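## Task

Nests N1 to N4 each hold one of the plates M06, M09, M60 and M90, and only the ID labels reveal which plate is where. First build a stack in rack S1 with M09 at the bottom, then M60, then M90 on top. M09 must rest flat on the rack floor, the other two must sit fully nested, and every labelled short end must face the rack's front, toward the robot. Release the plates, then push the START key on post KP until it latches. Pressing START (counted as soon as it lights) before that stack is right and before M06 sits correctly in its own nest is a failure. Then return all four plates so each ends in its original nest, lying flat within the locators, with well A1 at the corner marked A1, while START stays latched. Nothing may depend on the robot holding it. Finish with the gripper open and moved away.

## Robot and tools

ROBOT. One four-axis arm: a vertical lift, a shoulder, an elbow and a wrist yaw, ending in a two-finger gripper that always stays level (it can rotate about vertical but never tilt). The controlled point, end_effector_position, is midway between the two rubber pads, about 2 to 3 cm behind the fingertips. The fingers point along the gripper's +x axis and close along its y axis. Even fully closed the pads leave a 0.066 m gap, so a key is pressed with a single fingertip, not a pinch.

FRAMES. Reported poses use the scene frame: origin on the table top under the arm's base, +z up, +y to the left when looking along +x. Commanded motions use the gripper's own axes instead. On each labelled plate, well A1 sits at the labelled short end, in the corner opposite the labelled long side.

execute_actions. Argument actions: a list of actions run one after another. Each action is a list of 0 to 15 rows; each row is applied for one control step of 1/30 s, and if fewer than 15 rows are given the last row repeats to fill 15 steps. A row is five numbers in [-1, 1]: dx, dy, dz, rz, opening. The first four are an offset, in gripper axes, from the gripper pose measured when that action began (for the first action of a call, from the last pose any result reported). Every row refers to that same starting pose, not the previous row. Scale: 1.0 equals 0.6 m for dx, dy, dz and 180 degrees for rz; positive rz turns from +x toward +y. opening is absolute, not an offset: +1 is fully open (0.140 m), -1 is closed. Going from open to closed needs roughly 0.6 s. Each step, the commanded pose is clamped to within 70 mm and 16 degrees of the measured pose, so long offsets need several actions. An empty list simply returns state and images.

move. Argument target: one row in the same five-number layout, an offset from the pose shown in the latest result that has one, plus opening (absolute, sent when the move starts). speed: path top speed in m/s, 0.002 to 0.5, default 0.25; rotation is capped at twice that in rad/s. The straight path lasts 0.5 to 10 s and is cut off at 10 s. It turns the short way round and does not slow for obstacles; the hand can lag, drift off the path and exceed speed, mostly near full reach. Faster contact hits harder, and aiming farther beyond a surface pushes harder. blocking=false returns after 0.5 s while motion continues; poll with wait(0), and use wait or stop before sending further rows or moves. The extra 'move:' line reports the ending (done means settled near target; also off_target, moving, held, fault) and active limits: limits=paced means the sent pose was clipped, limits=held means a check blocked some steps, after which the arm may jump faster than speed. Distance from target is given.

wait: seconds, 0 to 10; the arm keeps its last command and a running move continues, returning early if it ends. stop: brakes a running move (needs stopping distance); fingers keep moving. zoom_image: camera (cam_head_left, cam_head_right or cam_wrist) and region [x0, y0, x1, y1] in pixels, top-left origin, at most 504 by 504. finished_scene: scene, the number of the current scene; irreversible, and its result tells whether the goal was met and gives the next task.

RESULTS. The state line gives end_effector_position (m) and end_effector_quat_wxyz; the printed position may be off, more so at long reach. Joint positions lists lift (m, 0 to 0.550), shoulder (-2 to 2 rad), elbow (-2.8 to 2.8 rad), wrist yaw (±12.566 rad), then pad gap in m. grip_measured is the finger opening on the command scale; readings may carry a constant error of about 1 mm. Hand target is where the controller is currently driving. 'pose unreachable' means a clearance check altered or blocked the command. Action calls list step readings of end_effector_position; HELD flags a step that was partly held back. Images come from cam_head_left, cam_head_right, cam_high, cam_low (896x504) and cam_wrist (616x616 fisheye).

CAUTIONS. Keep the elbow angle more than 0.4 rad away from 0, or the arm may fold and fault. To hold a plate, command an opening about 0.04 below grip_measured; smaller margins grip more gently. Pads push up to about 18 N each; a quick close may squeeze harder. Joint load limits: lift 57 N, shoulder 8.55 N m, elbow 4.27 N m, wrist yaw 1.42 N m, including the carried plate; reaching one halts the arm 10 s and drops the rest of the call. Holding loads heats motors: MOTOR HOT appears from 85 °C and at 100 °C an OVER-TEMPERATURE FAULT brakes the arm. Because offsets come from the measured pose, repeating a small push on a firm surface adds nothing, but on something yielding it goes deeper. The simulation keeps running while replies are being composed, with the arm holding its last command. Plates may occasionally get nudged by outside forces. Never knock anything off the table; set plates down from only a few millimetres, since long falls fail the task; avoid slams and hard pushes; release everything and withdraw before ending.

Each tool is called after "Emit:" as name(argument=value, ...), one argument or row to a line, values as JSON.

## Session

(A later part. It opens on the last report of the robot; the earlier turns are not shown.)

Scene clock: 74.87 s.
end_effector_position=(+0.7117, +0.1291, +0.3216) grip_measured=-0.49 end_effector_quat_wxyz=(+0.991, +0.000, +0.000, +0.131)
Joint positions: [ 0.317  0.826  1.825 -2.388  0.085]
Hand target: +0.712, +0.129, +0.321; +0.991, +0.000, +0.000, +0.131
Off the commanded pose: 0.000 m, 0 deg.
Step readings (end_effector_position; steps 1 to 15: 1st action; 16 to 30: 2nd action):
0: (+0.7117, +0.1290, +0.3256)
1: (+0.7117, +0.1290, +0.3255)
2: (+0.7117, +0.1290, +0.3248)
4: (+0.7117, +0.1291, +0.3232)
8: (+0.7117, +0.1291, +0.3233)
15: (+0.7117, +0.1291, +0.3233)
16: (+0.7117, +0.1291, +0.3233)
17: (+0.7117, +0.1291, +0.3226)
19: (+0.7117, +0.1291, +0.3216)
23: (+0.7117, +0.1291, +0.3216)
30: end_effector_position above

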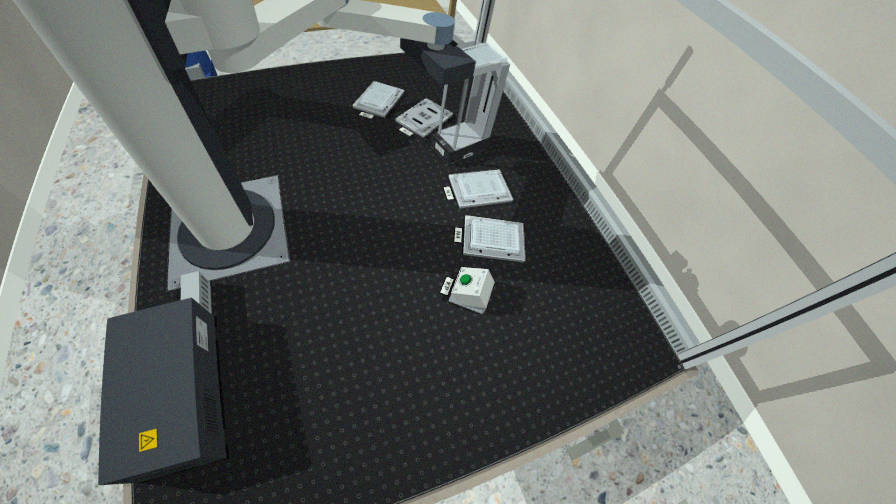

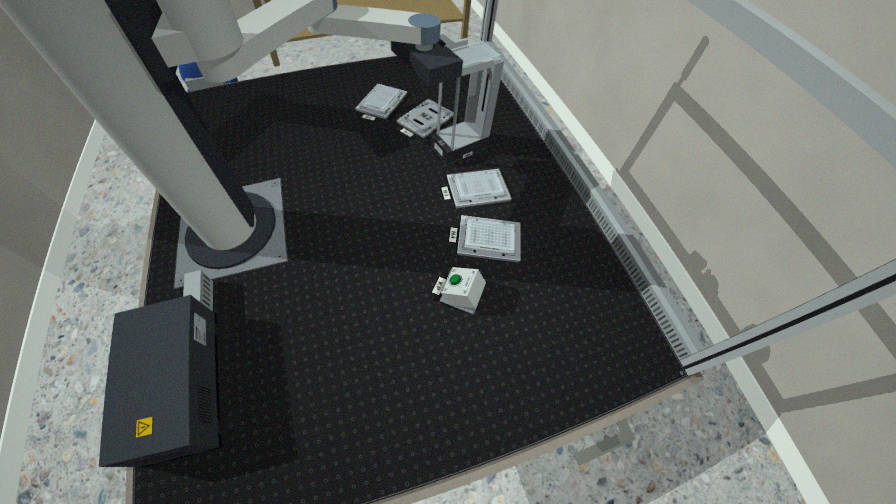

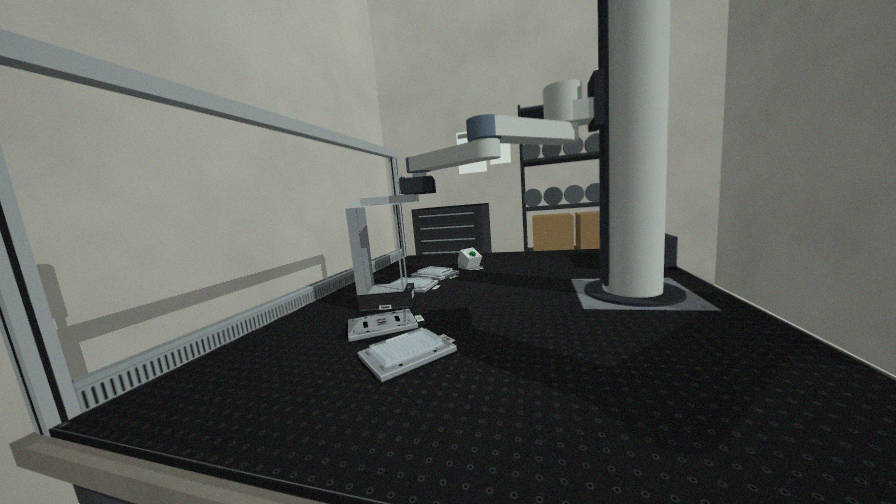

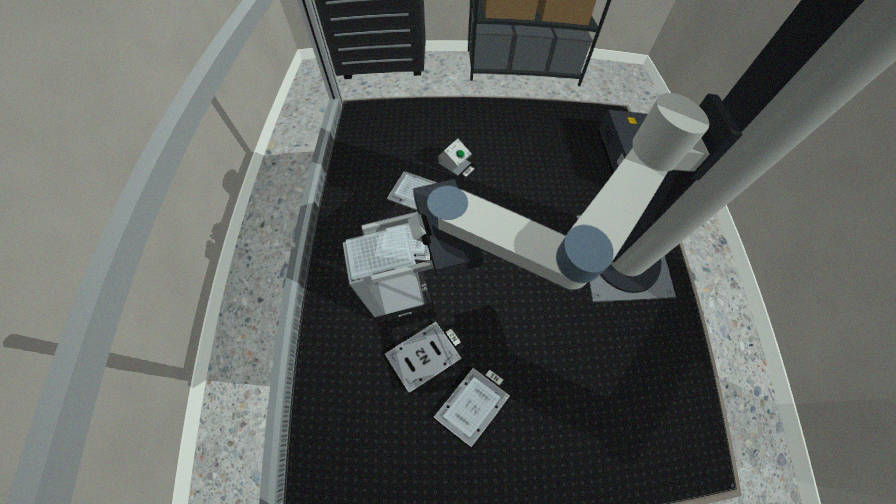

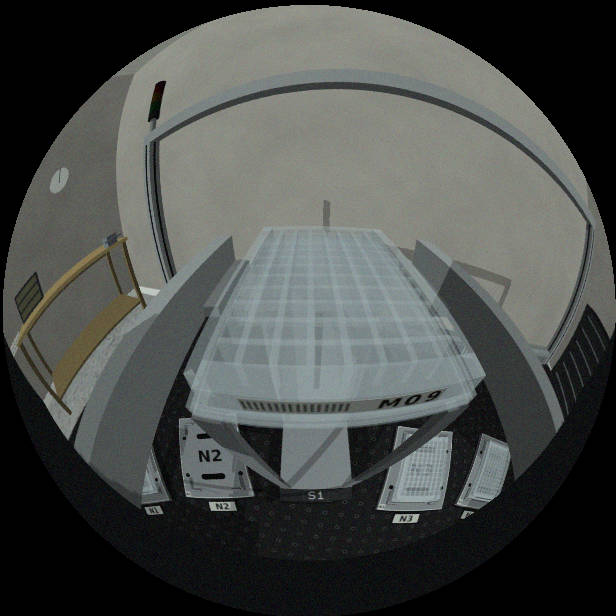

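Emit:
execute_actions(
  actions=[],
)

Scene clock: 76.90 s.
end_effector_position=(+0.7117, +0.1291, +0.3216) grip_measured=-0.49 end_effector_quat_wxyz=(+0.991, +0.000, +0.000, +0.131)
Joint positions: [ 0.317  0.826  1.825 -2.388  0.085]
Hand target: +0.712, +0.129, +0.321; +0.991, +0.000, +0.000, +0.131
Off the commanded pose: 0.000 m, 0 deg.

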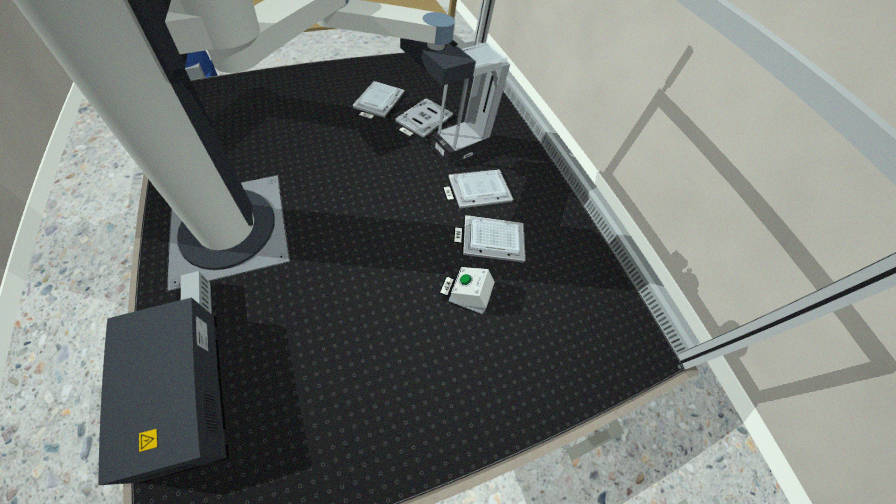

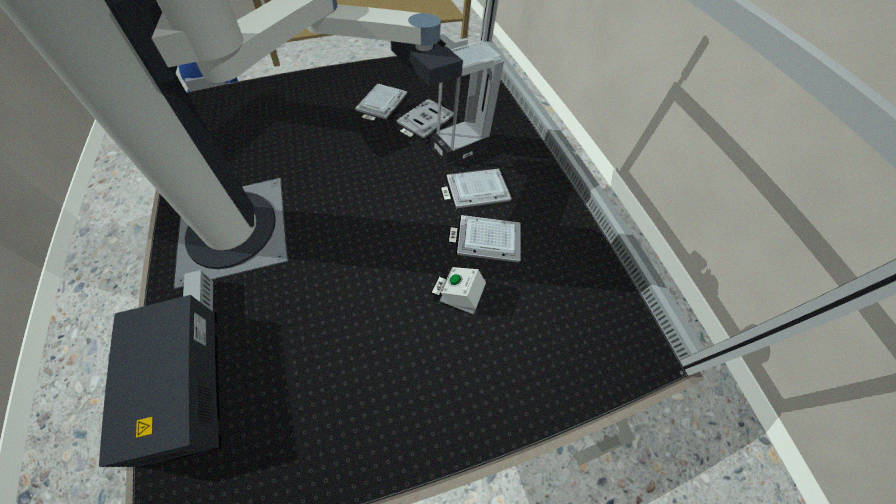

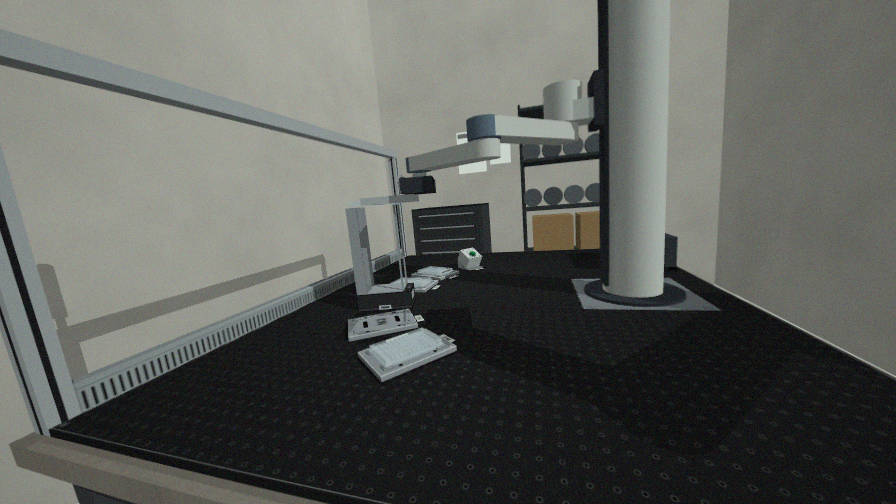

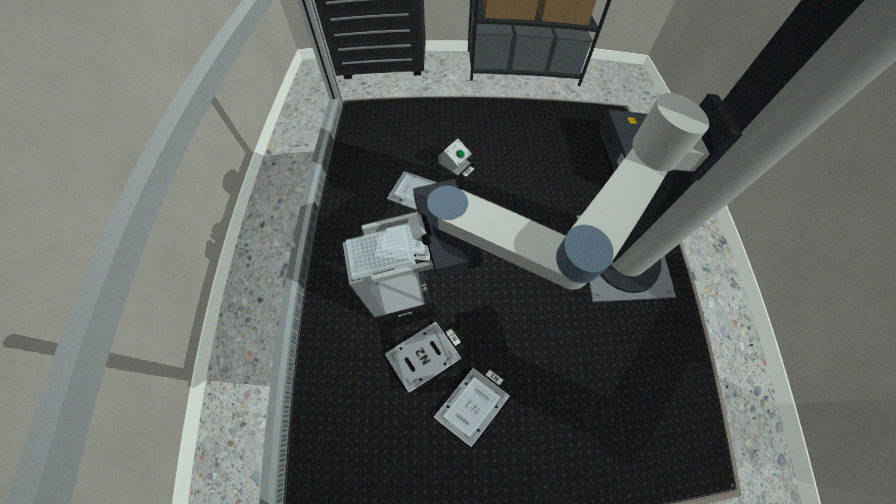

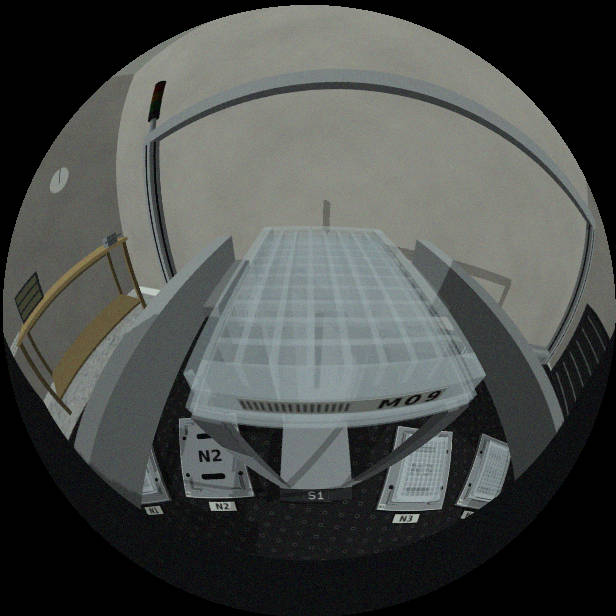

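Emit:
execute_actions(
  actions=[
    [[0,0,0.01,0,-0.54]],
    [[0.0083,0,0,0,-0.54]],
  ],
)

Emit:
zoom_image(
  camera="cam_wrist",
  region=[150,180,530,520],
)

Scene clock: 78.30 s.
end_effector_position=(+0.7165, +0.1305, +0.3276) grip_measured=-0.49 end_effector_quat_wxyz=(+0.991, +0.000, +0.000, +0.131)
Joint positions: [ 0.323  0.812  1.857 -2.406  0.085]
Hand target: +0.717, +0.130, +0.328; +0.991, +0.000, +0.000, +0.131
Off the commanded pose: 0.000 m, 0 deg.
Step readings (end_effector_position; steps 1 to 15: 1st action; 16 to 30: 2nd action):
0: (+0.7117, +0.1291, +0.3216)
1: (+0.7117, +0.1291, +0.3216)
2: (+0.7117, +0.1291, +0.3226)
4: (+0.7117, +0.1291, +0.3275)
8: (+0.7117, +0.1291, +0.3277)
15: (+0.7117, +0.1291, +0.3277)
16: (+0.7118, +0.1291, +0.3277)
17: (+0.7131, +0.1295, +0.3276)
19: (+0.7164, +0.1305, +0.3276)
23: (+0.7165, +0.1305, +0.3276)
30: end_effector_position above

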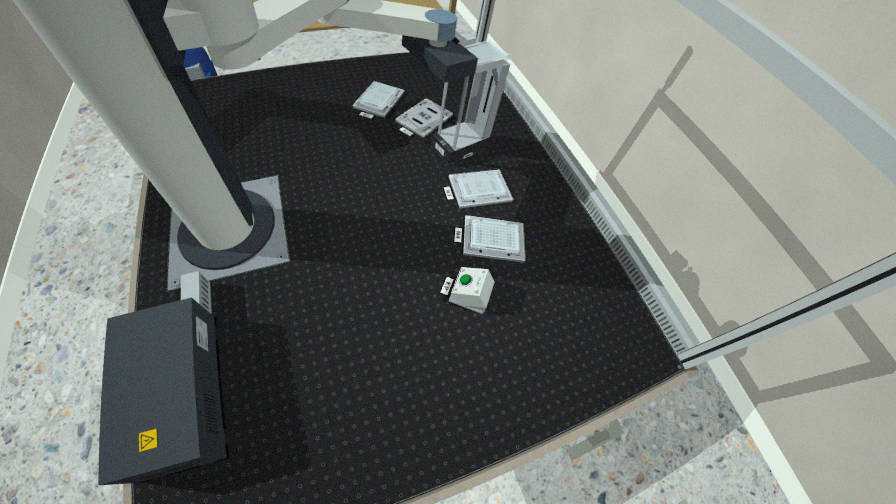

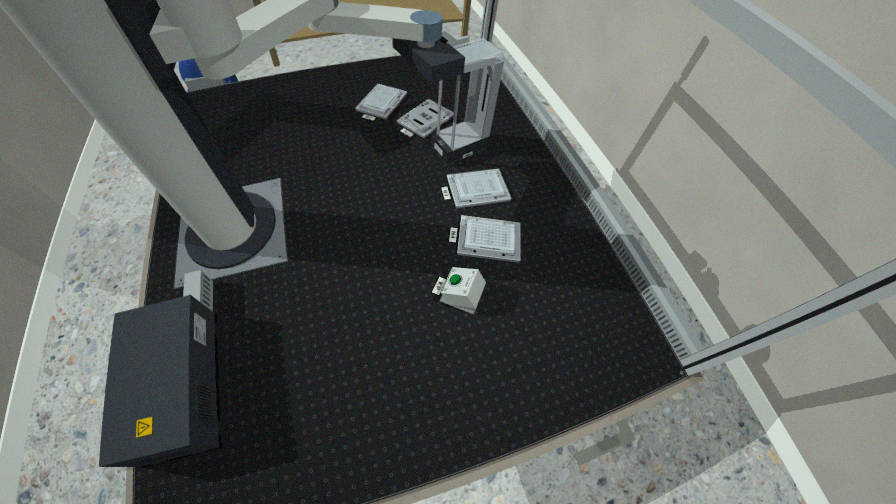

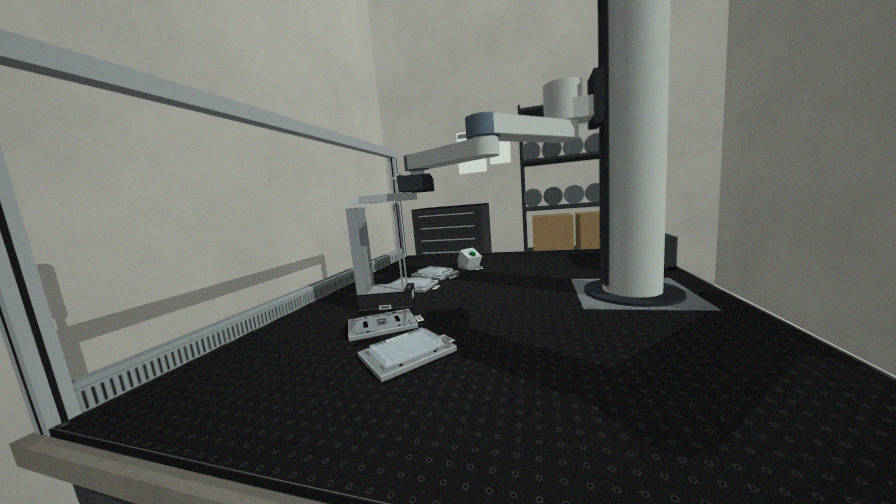

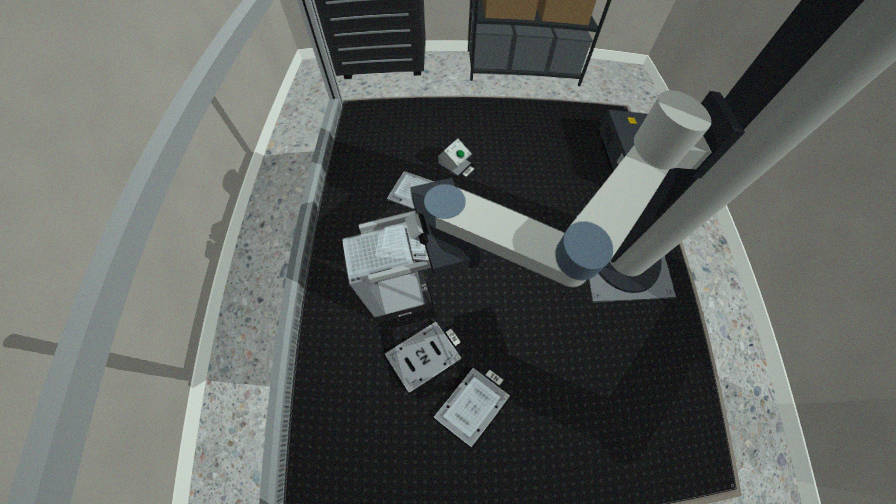

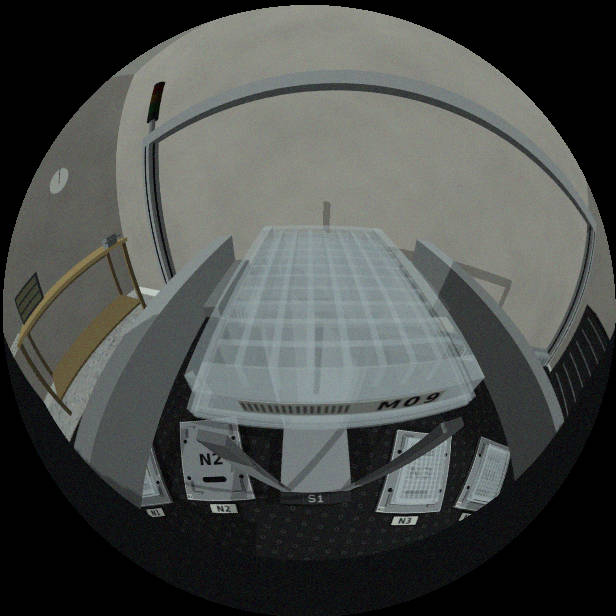

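Region (150, 180, 530, 520) of cam_wrist's 616x616 image, scaled by 1.326, with more detail than that image has; it fills the top 451 rows of this view, and the rest is white.

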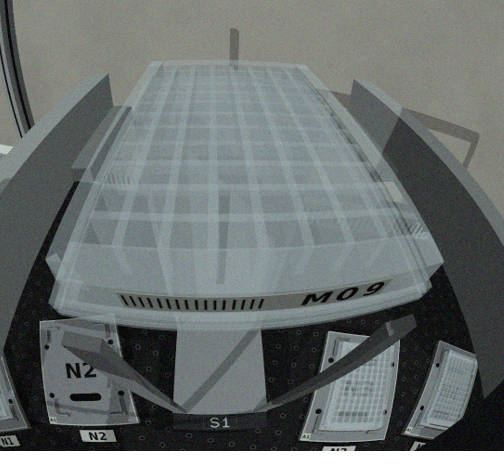

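Emit:
execute_actions(
  actions=[
    [[0,0,-0.005,0,-0.54],[0,0,-0.008,0,-0.54]],
    [[0,0,-0.002,0,-0.54],[0,0,-0.003,0,-0.54],[0,0,-0.004,0,-0.54],[0,0,-0.005,0,-0.54]],
  ],
)

Emit:
zoom_image(
  camera="cam_wrist",
  region=[150,180,530,520],
)

Scene clock: 80.63 s.
end_effector_position=(+0.7165, +0.1305, +0.3197) grip_measured=-0.49 end_effector_quat_wxyz=(+0.991, +0.000, +0.000, +0.131)
Joint positions: [ 0.315  0.812  1.857 -2.406  0.085]
Hand target: +0.717, +0.130, +0.320; +0.991, +0.000, +0.000, +0.131
Off the commanded pose: 0.000 m, 0 deg.
Step readings (end_effector_position; steps 1 to 15: 1st action; 16 to 30: 2nd action):
0: (+0.7165, +0.1305, +0.3276)
1: (+0.7165, +0.1305, +0.3276)
2: (+0.7165, +0.1305, +0.3266)
4: (+0.7165, +0.1305, +0.3227)
8: (+0.7165, +0.1305, +0.3228)
15: (+0.7165, +0.1305, +0.3228)
16: (+0.7165, +0.1305, +0.3228)
17: (+0.7165, +0.1305, +0.3220)
19: (+0.7165, +0.1305, +0.3204)
23: (+0.7165, +0.1305, +0.3197)
30: end_effector_position above

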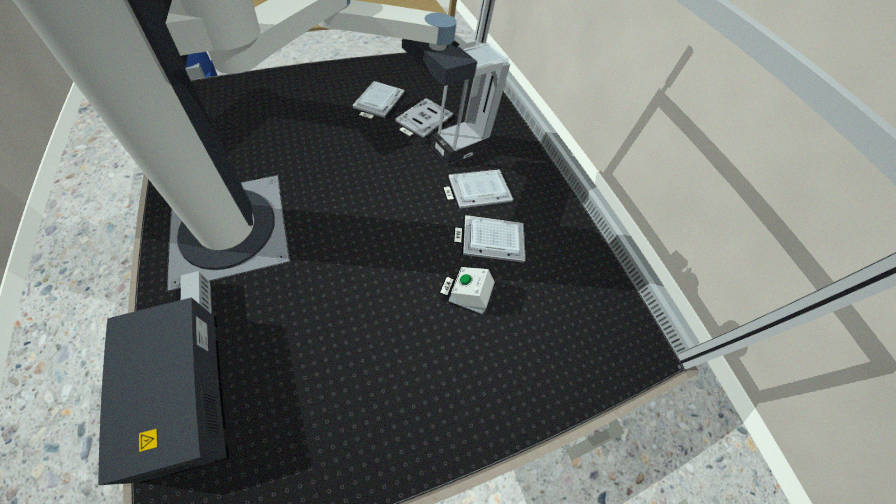

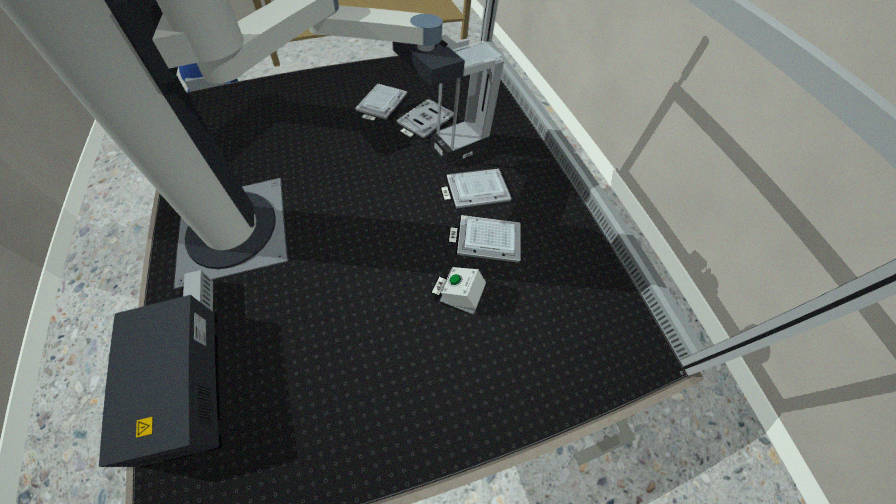

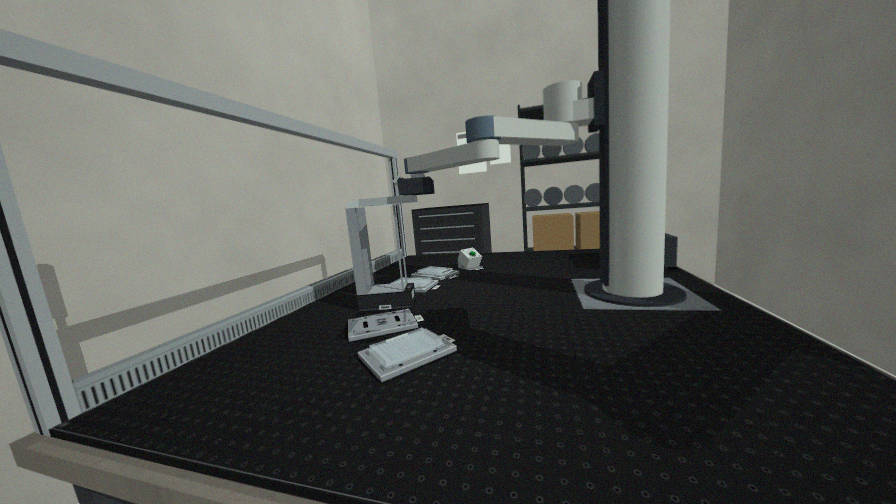

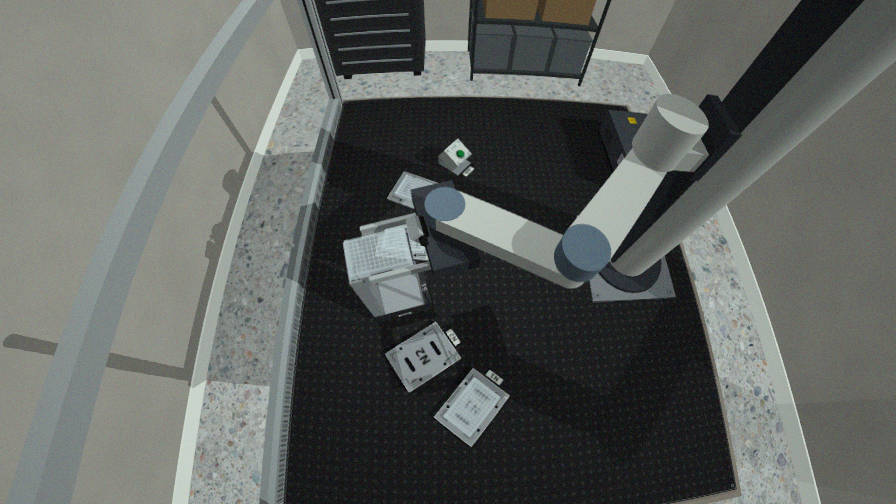

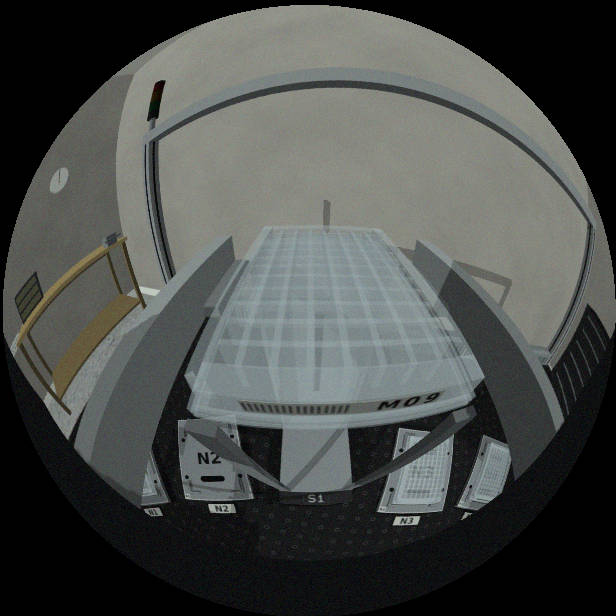

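Region (150, 180, 530, 520) of cam_wrist's 616x616 image, scaled by 1.326, with more detail than that image has; it fills the top 451 rows of this view, and the rest is white.

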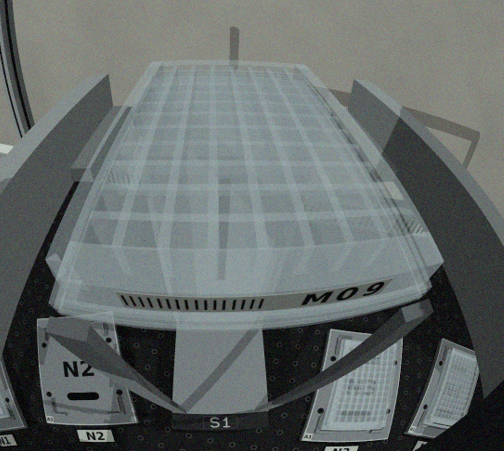

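Emit:
execute_actions(
  actions=[
    [[0,0,-0.002,0,-0.54],[0,0,-0.003,0,-0.54],[0,0,-0.004,0,-0.54],[0,0,-0.005,0,-0.54],[0,0,-0.006,0,-0.54]],
  ],
)

Emit:
zoom_image(
  camera="cam_wrist",
  region=[150,180,530,520],
)

Scene clock: 81.47 s.
end_effector_position=(+0.7165, +0.1305, +0.3163) grip_measured=-0.49 end_effector_quat_wxyz=(+0.991, +0.000, +0.000, +0.131)
Joint positions: [ 0.311  0.812  1.857 -2.406  0.085]
Hand target: +0.717, +0.130, +0.316; +0.991, +0.000, +0.000, +0.131
Off the commanded pose: 0.000 m, 0 deg.
Step readings (end_effector_position):
0: (+0.7165, +0.1305, +0.3197)
1: (+0.7165, +0.1305, +0.3197)
2: (+0.7165, +0.1305, +0.3189)
4: (+0.7165, +0.1305, +0.3174)
8: (+0.7165, +0.1305, +0.3163)
15: end_effector_position above

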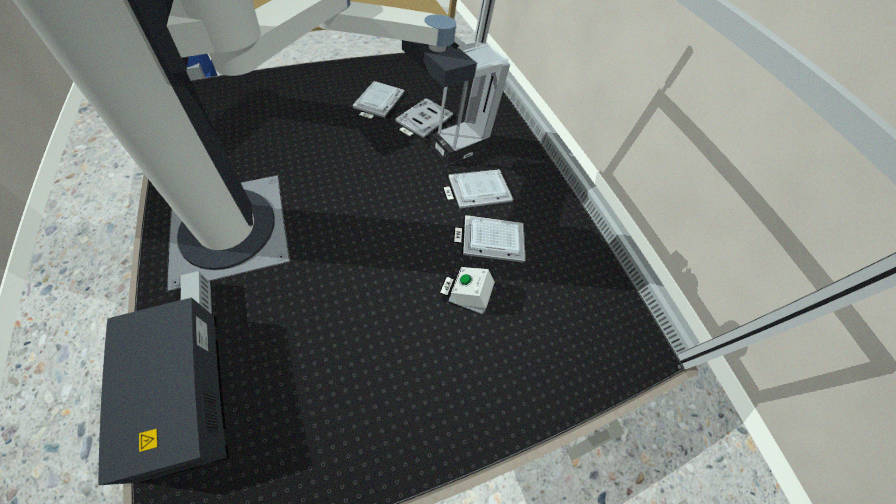

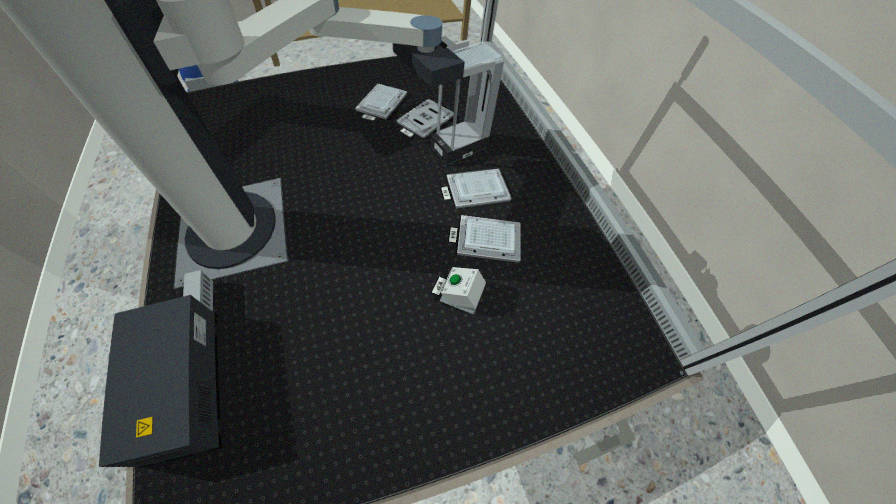

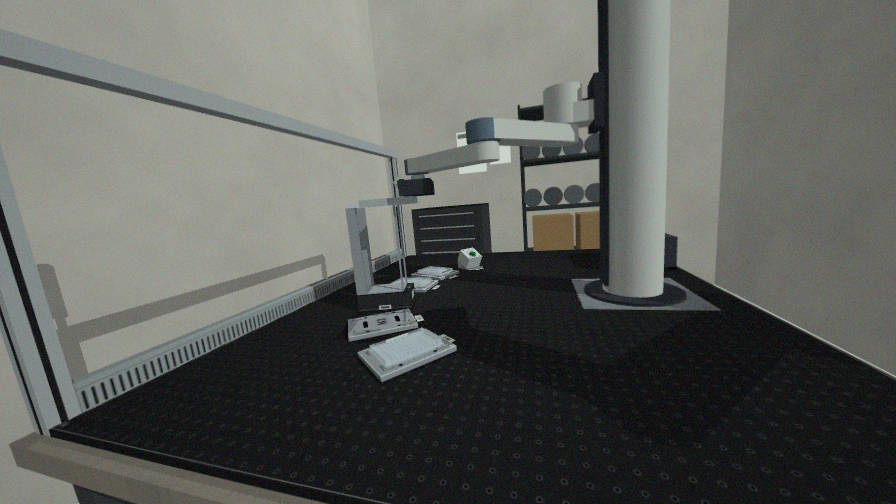

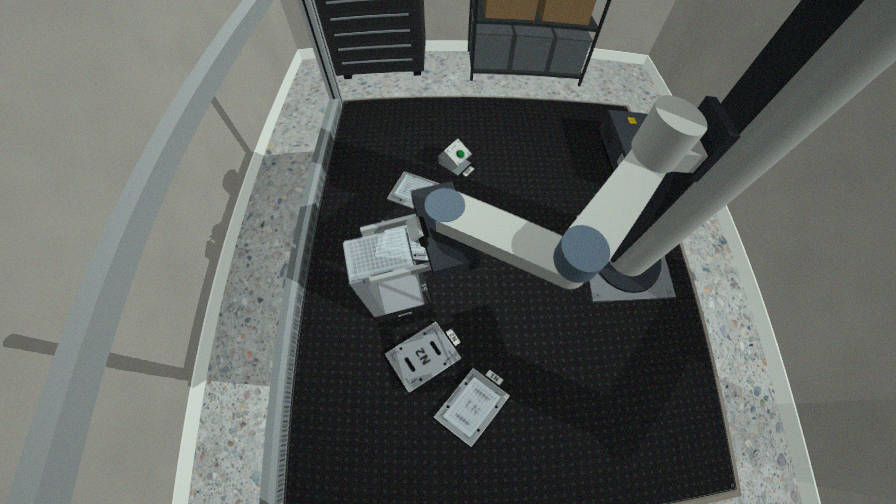

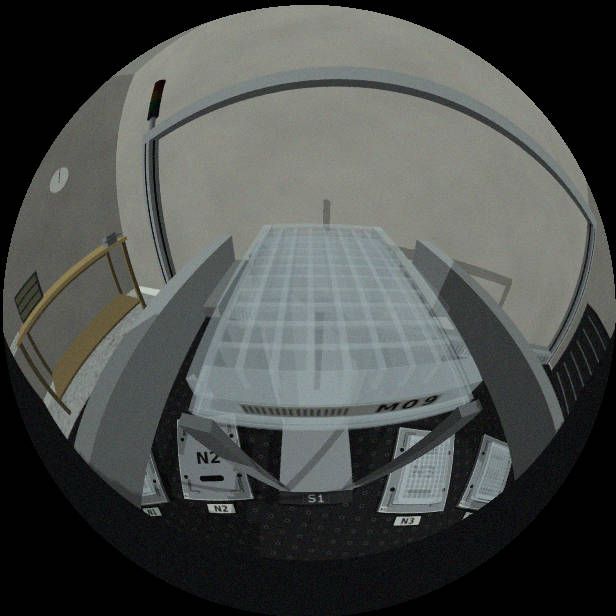

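Region (150, 180, 530, 520) of cam_wrist's 616x616 image, scaled by 1.326, with more detail than that image has; it fills the top 451 rows of this view, and the rest is white.

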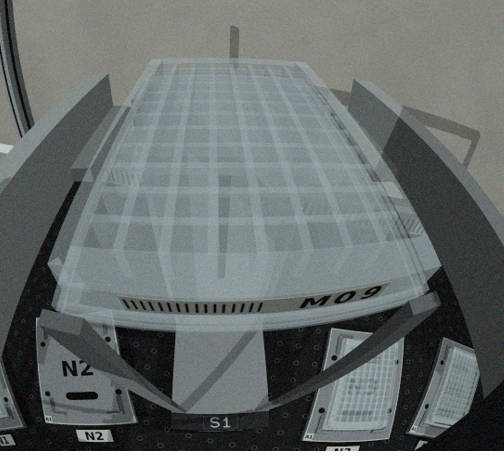

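Emit:
zoom_image(
  camera="cam_low",
  region=[320,190,460,300],
)

Emit:
zoom_image(
  camera="cam_high",
  region=[330,175,450,245],
)

Emit:
zoom_image(
  camera="cam_head_left",
  region=[410,30,530,110],
)

Region (320, 190, 460, 300) of cam_low's 896x504 image, scaled by 3.600, with more detail than that image has; it fills the top 396 rows of this view, and the rest is white.

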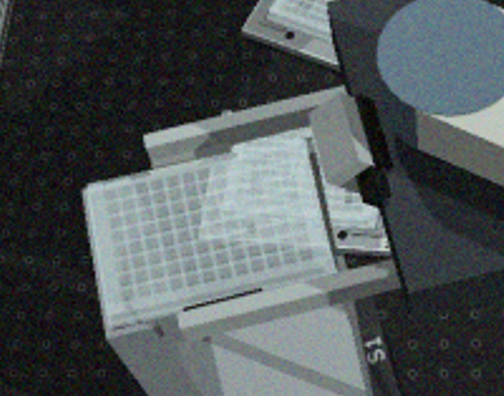

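Region (330, 175, 450, 245) of cam_high's 896x504 image, scaled by 4.200, with more detail than that image has; it fills the top 294 rows of this view, and the rest is white.

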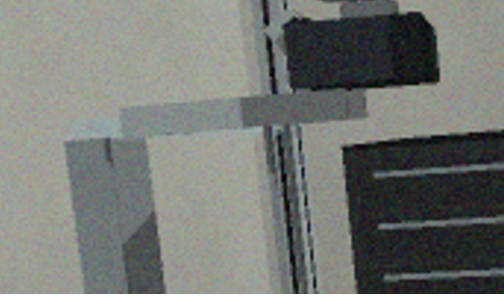

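Region (410, 30, 530, 110) of cam_head_left's 896x504 image, scaled by 4.200, with more detail than that image has.

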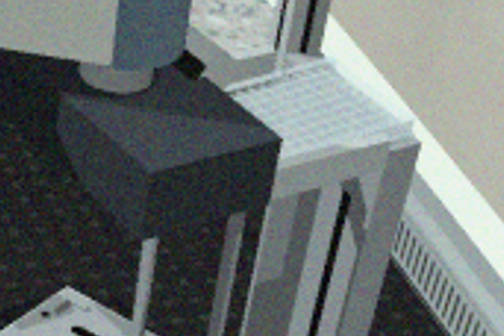

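Emit:
zoom_image(
  camera="cam_wrist",
  region=[160,370,280,460],
)

Emit:
zoom_image(
  camera="cam_wrist",
  region=[400,360,520,450],
)

Emit:
zoom_image(
  camera="cam_wrist",
  region=[200,200,440,330],
)

Region (160, 370, 280, 460) of cam_wrist's 616x616 image, scaled by 4.200, with more detail than that image has; it fills the top 378 rows of this view, and the rest is white.

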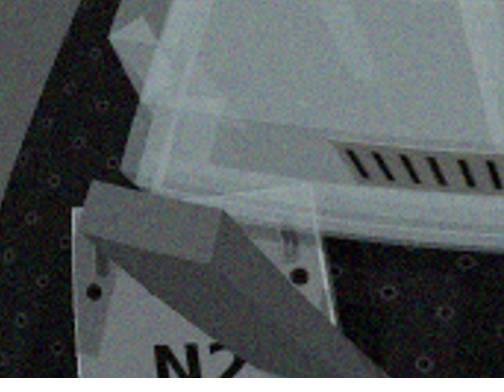

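Region (400, 360, 520, 450) of cam_wrist's 616x616 image, scaled by 4.200, with more detail than that image has; it fills the top 378 rows of this view, and the rest is white.

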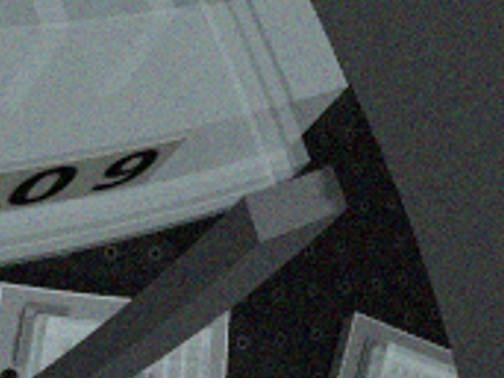

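Region (200, 200, 440, 330) of cam_wrist's 616x616 image, scaled by 2.100, with more detail than that image has; it fills the top 273 rows of this view, and the rest is white.

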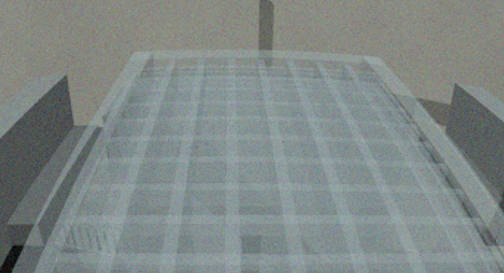

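Emit:
execute_actions(
  actions=[
    [[0,0,0.0195,0,-0.54],[0,0,0.0195,0,-0.54],[0,0,0.0195,0,-0.54],[0,0,0.0195,0,-0.54],[0,0,0.0195,0,-0.54],[0,0,0.0195,0,-0.54],[-0.0108,0,0.0195,0,-0.54]],
    [[0,0,-0.004,0,-0.54],[0,0,-0.006,0,-0.54],[0,0,-0.008,0,-0.54],[0,0,-0.009,0,-0.54],[0,0,-0.010,0,-0.54],[0,0,-0.011,0,-0.54]],
  ],
)

Emit:
zoom_image(
  camera="cam_wrist",
  region=[150,180,530,520],
)

Scene clock: 88.03 s.
end_effector_position=(+0.7102, +0.1286, +0.3215) grip_measured=-0.49 end_effector_quat_wxyz=(+0.991, +0.000, +0.000, +0.131)
Joint positions: [ 0.317  0.83   1.815 -2.382  0.085]
Hand target: +0.710, +0.129, +0.321; +0.991, +0.000, +0.000, +0.131
Off the commanded pose: 0.000 m, 0 deg.
Step readings (end_effector_position; steps 1 to 15: 1st action; 16 to 30: 2nd action):
0: (+0.7165, +0.1305, +0.3163)
1: (+0.7165, +0.1305, +0.3163)
2: (+0.7165, +0.1305, +0.3173)
4: (+0.7165, +0.1305, +0.3243)
8: (+0.7151, +0.1300, +0.3280)
15: (+0.7103, +0.1287, +0.3280)
16: (+0.7103, +0.1287, +0.3280)
17: (+0.7103, +0.1287, +0.3270)
19: (+0.7103, +0.1287, +0.3235)
23: (+0.7102, +0.1286, +0.3215)
30: end_effector_position above

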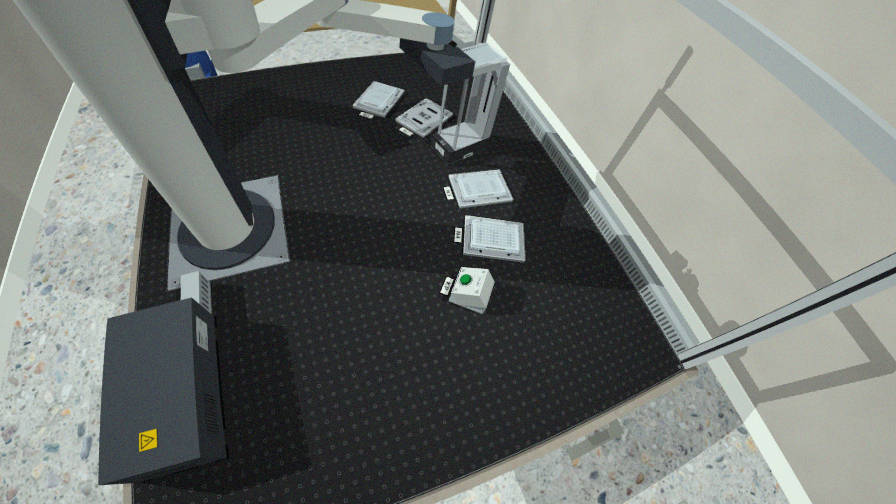

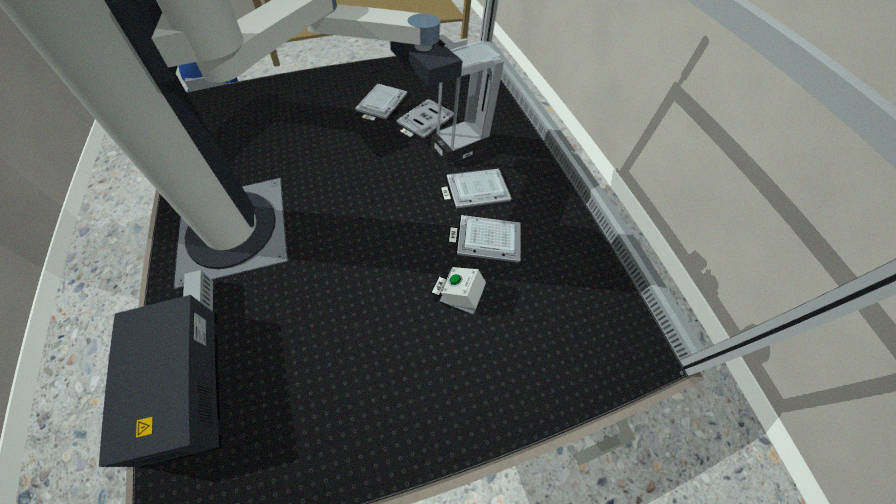

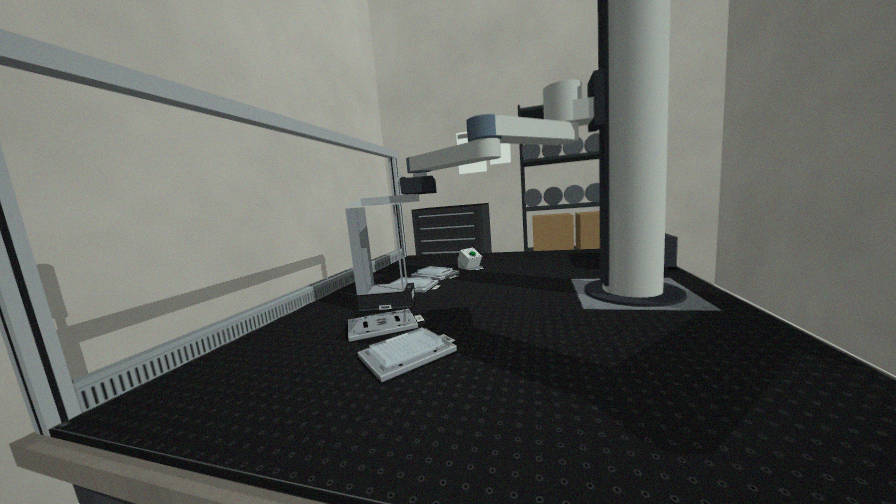

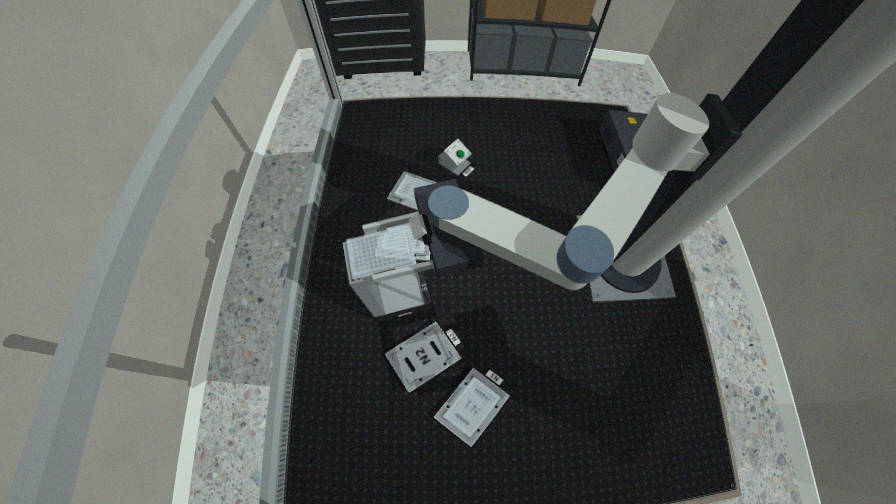

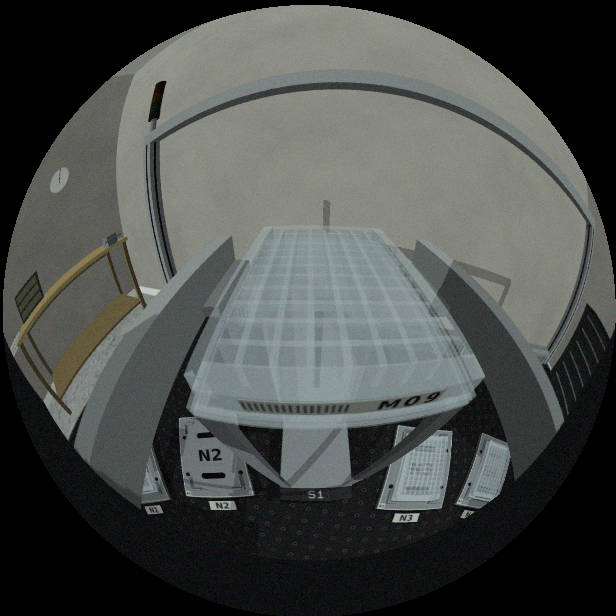

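Region (150, 180, 530, 520) of cam_wrist's 616x616 image, scaled by 1.326, with more detail than that image has; it fills the top 451 rows of this view, and the rest is white.

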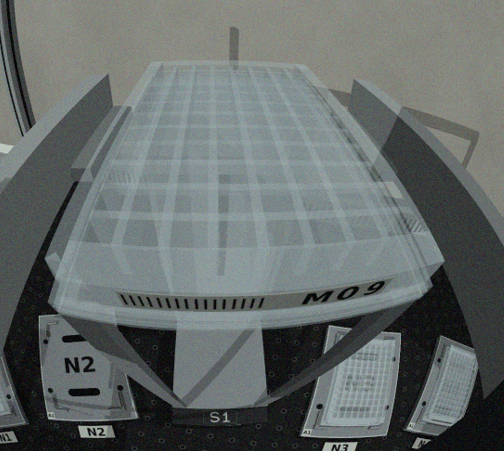

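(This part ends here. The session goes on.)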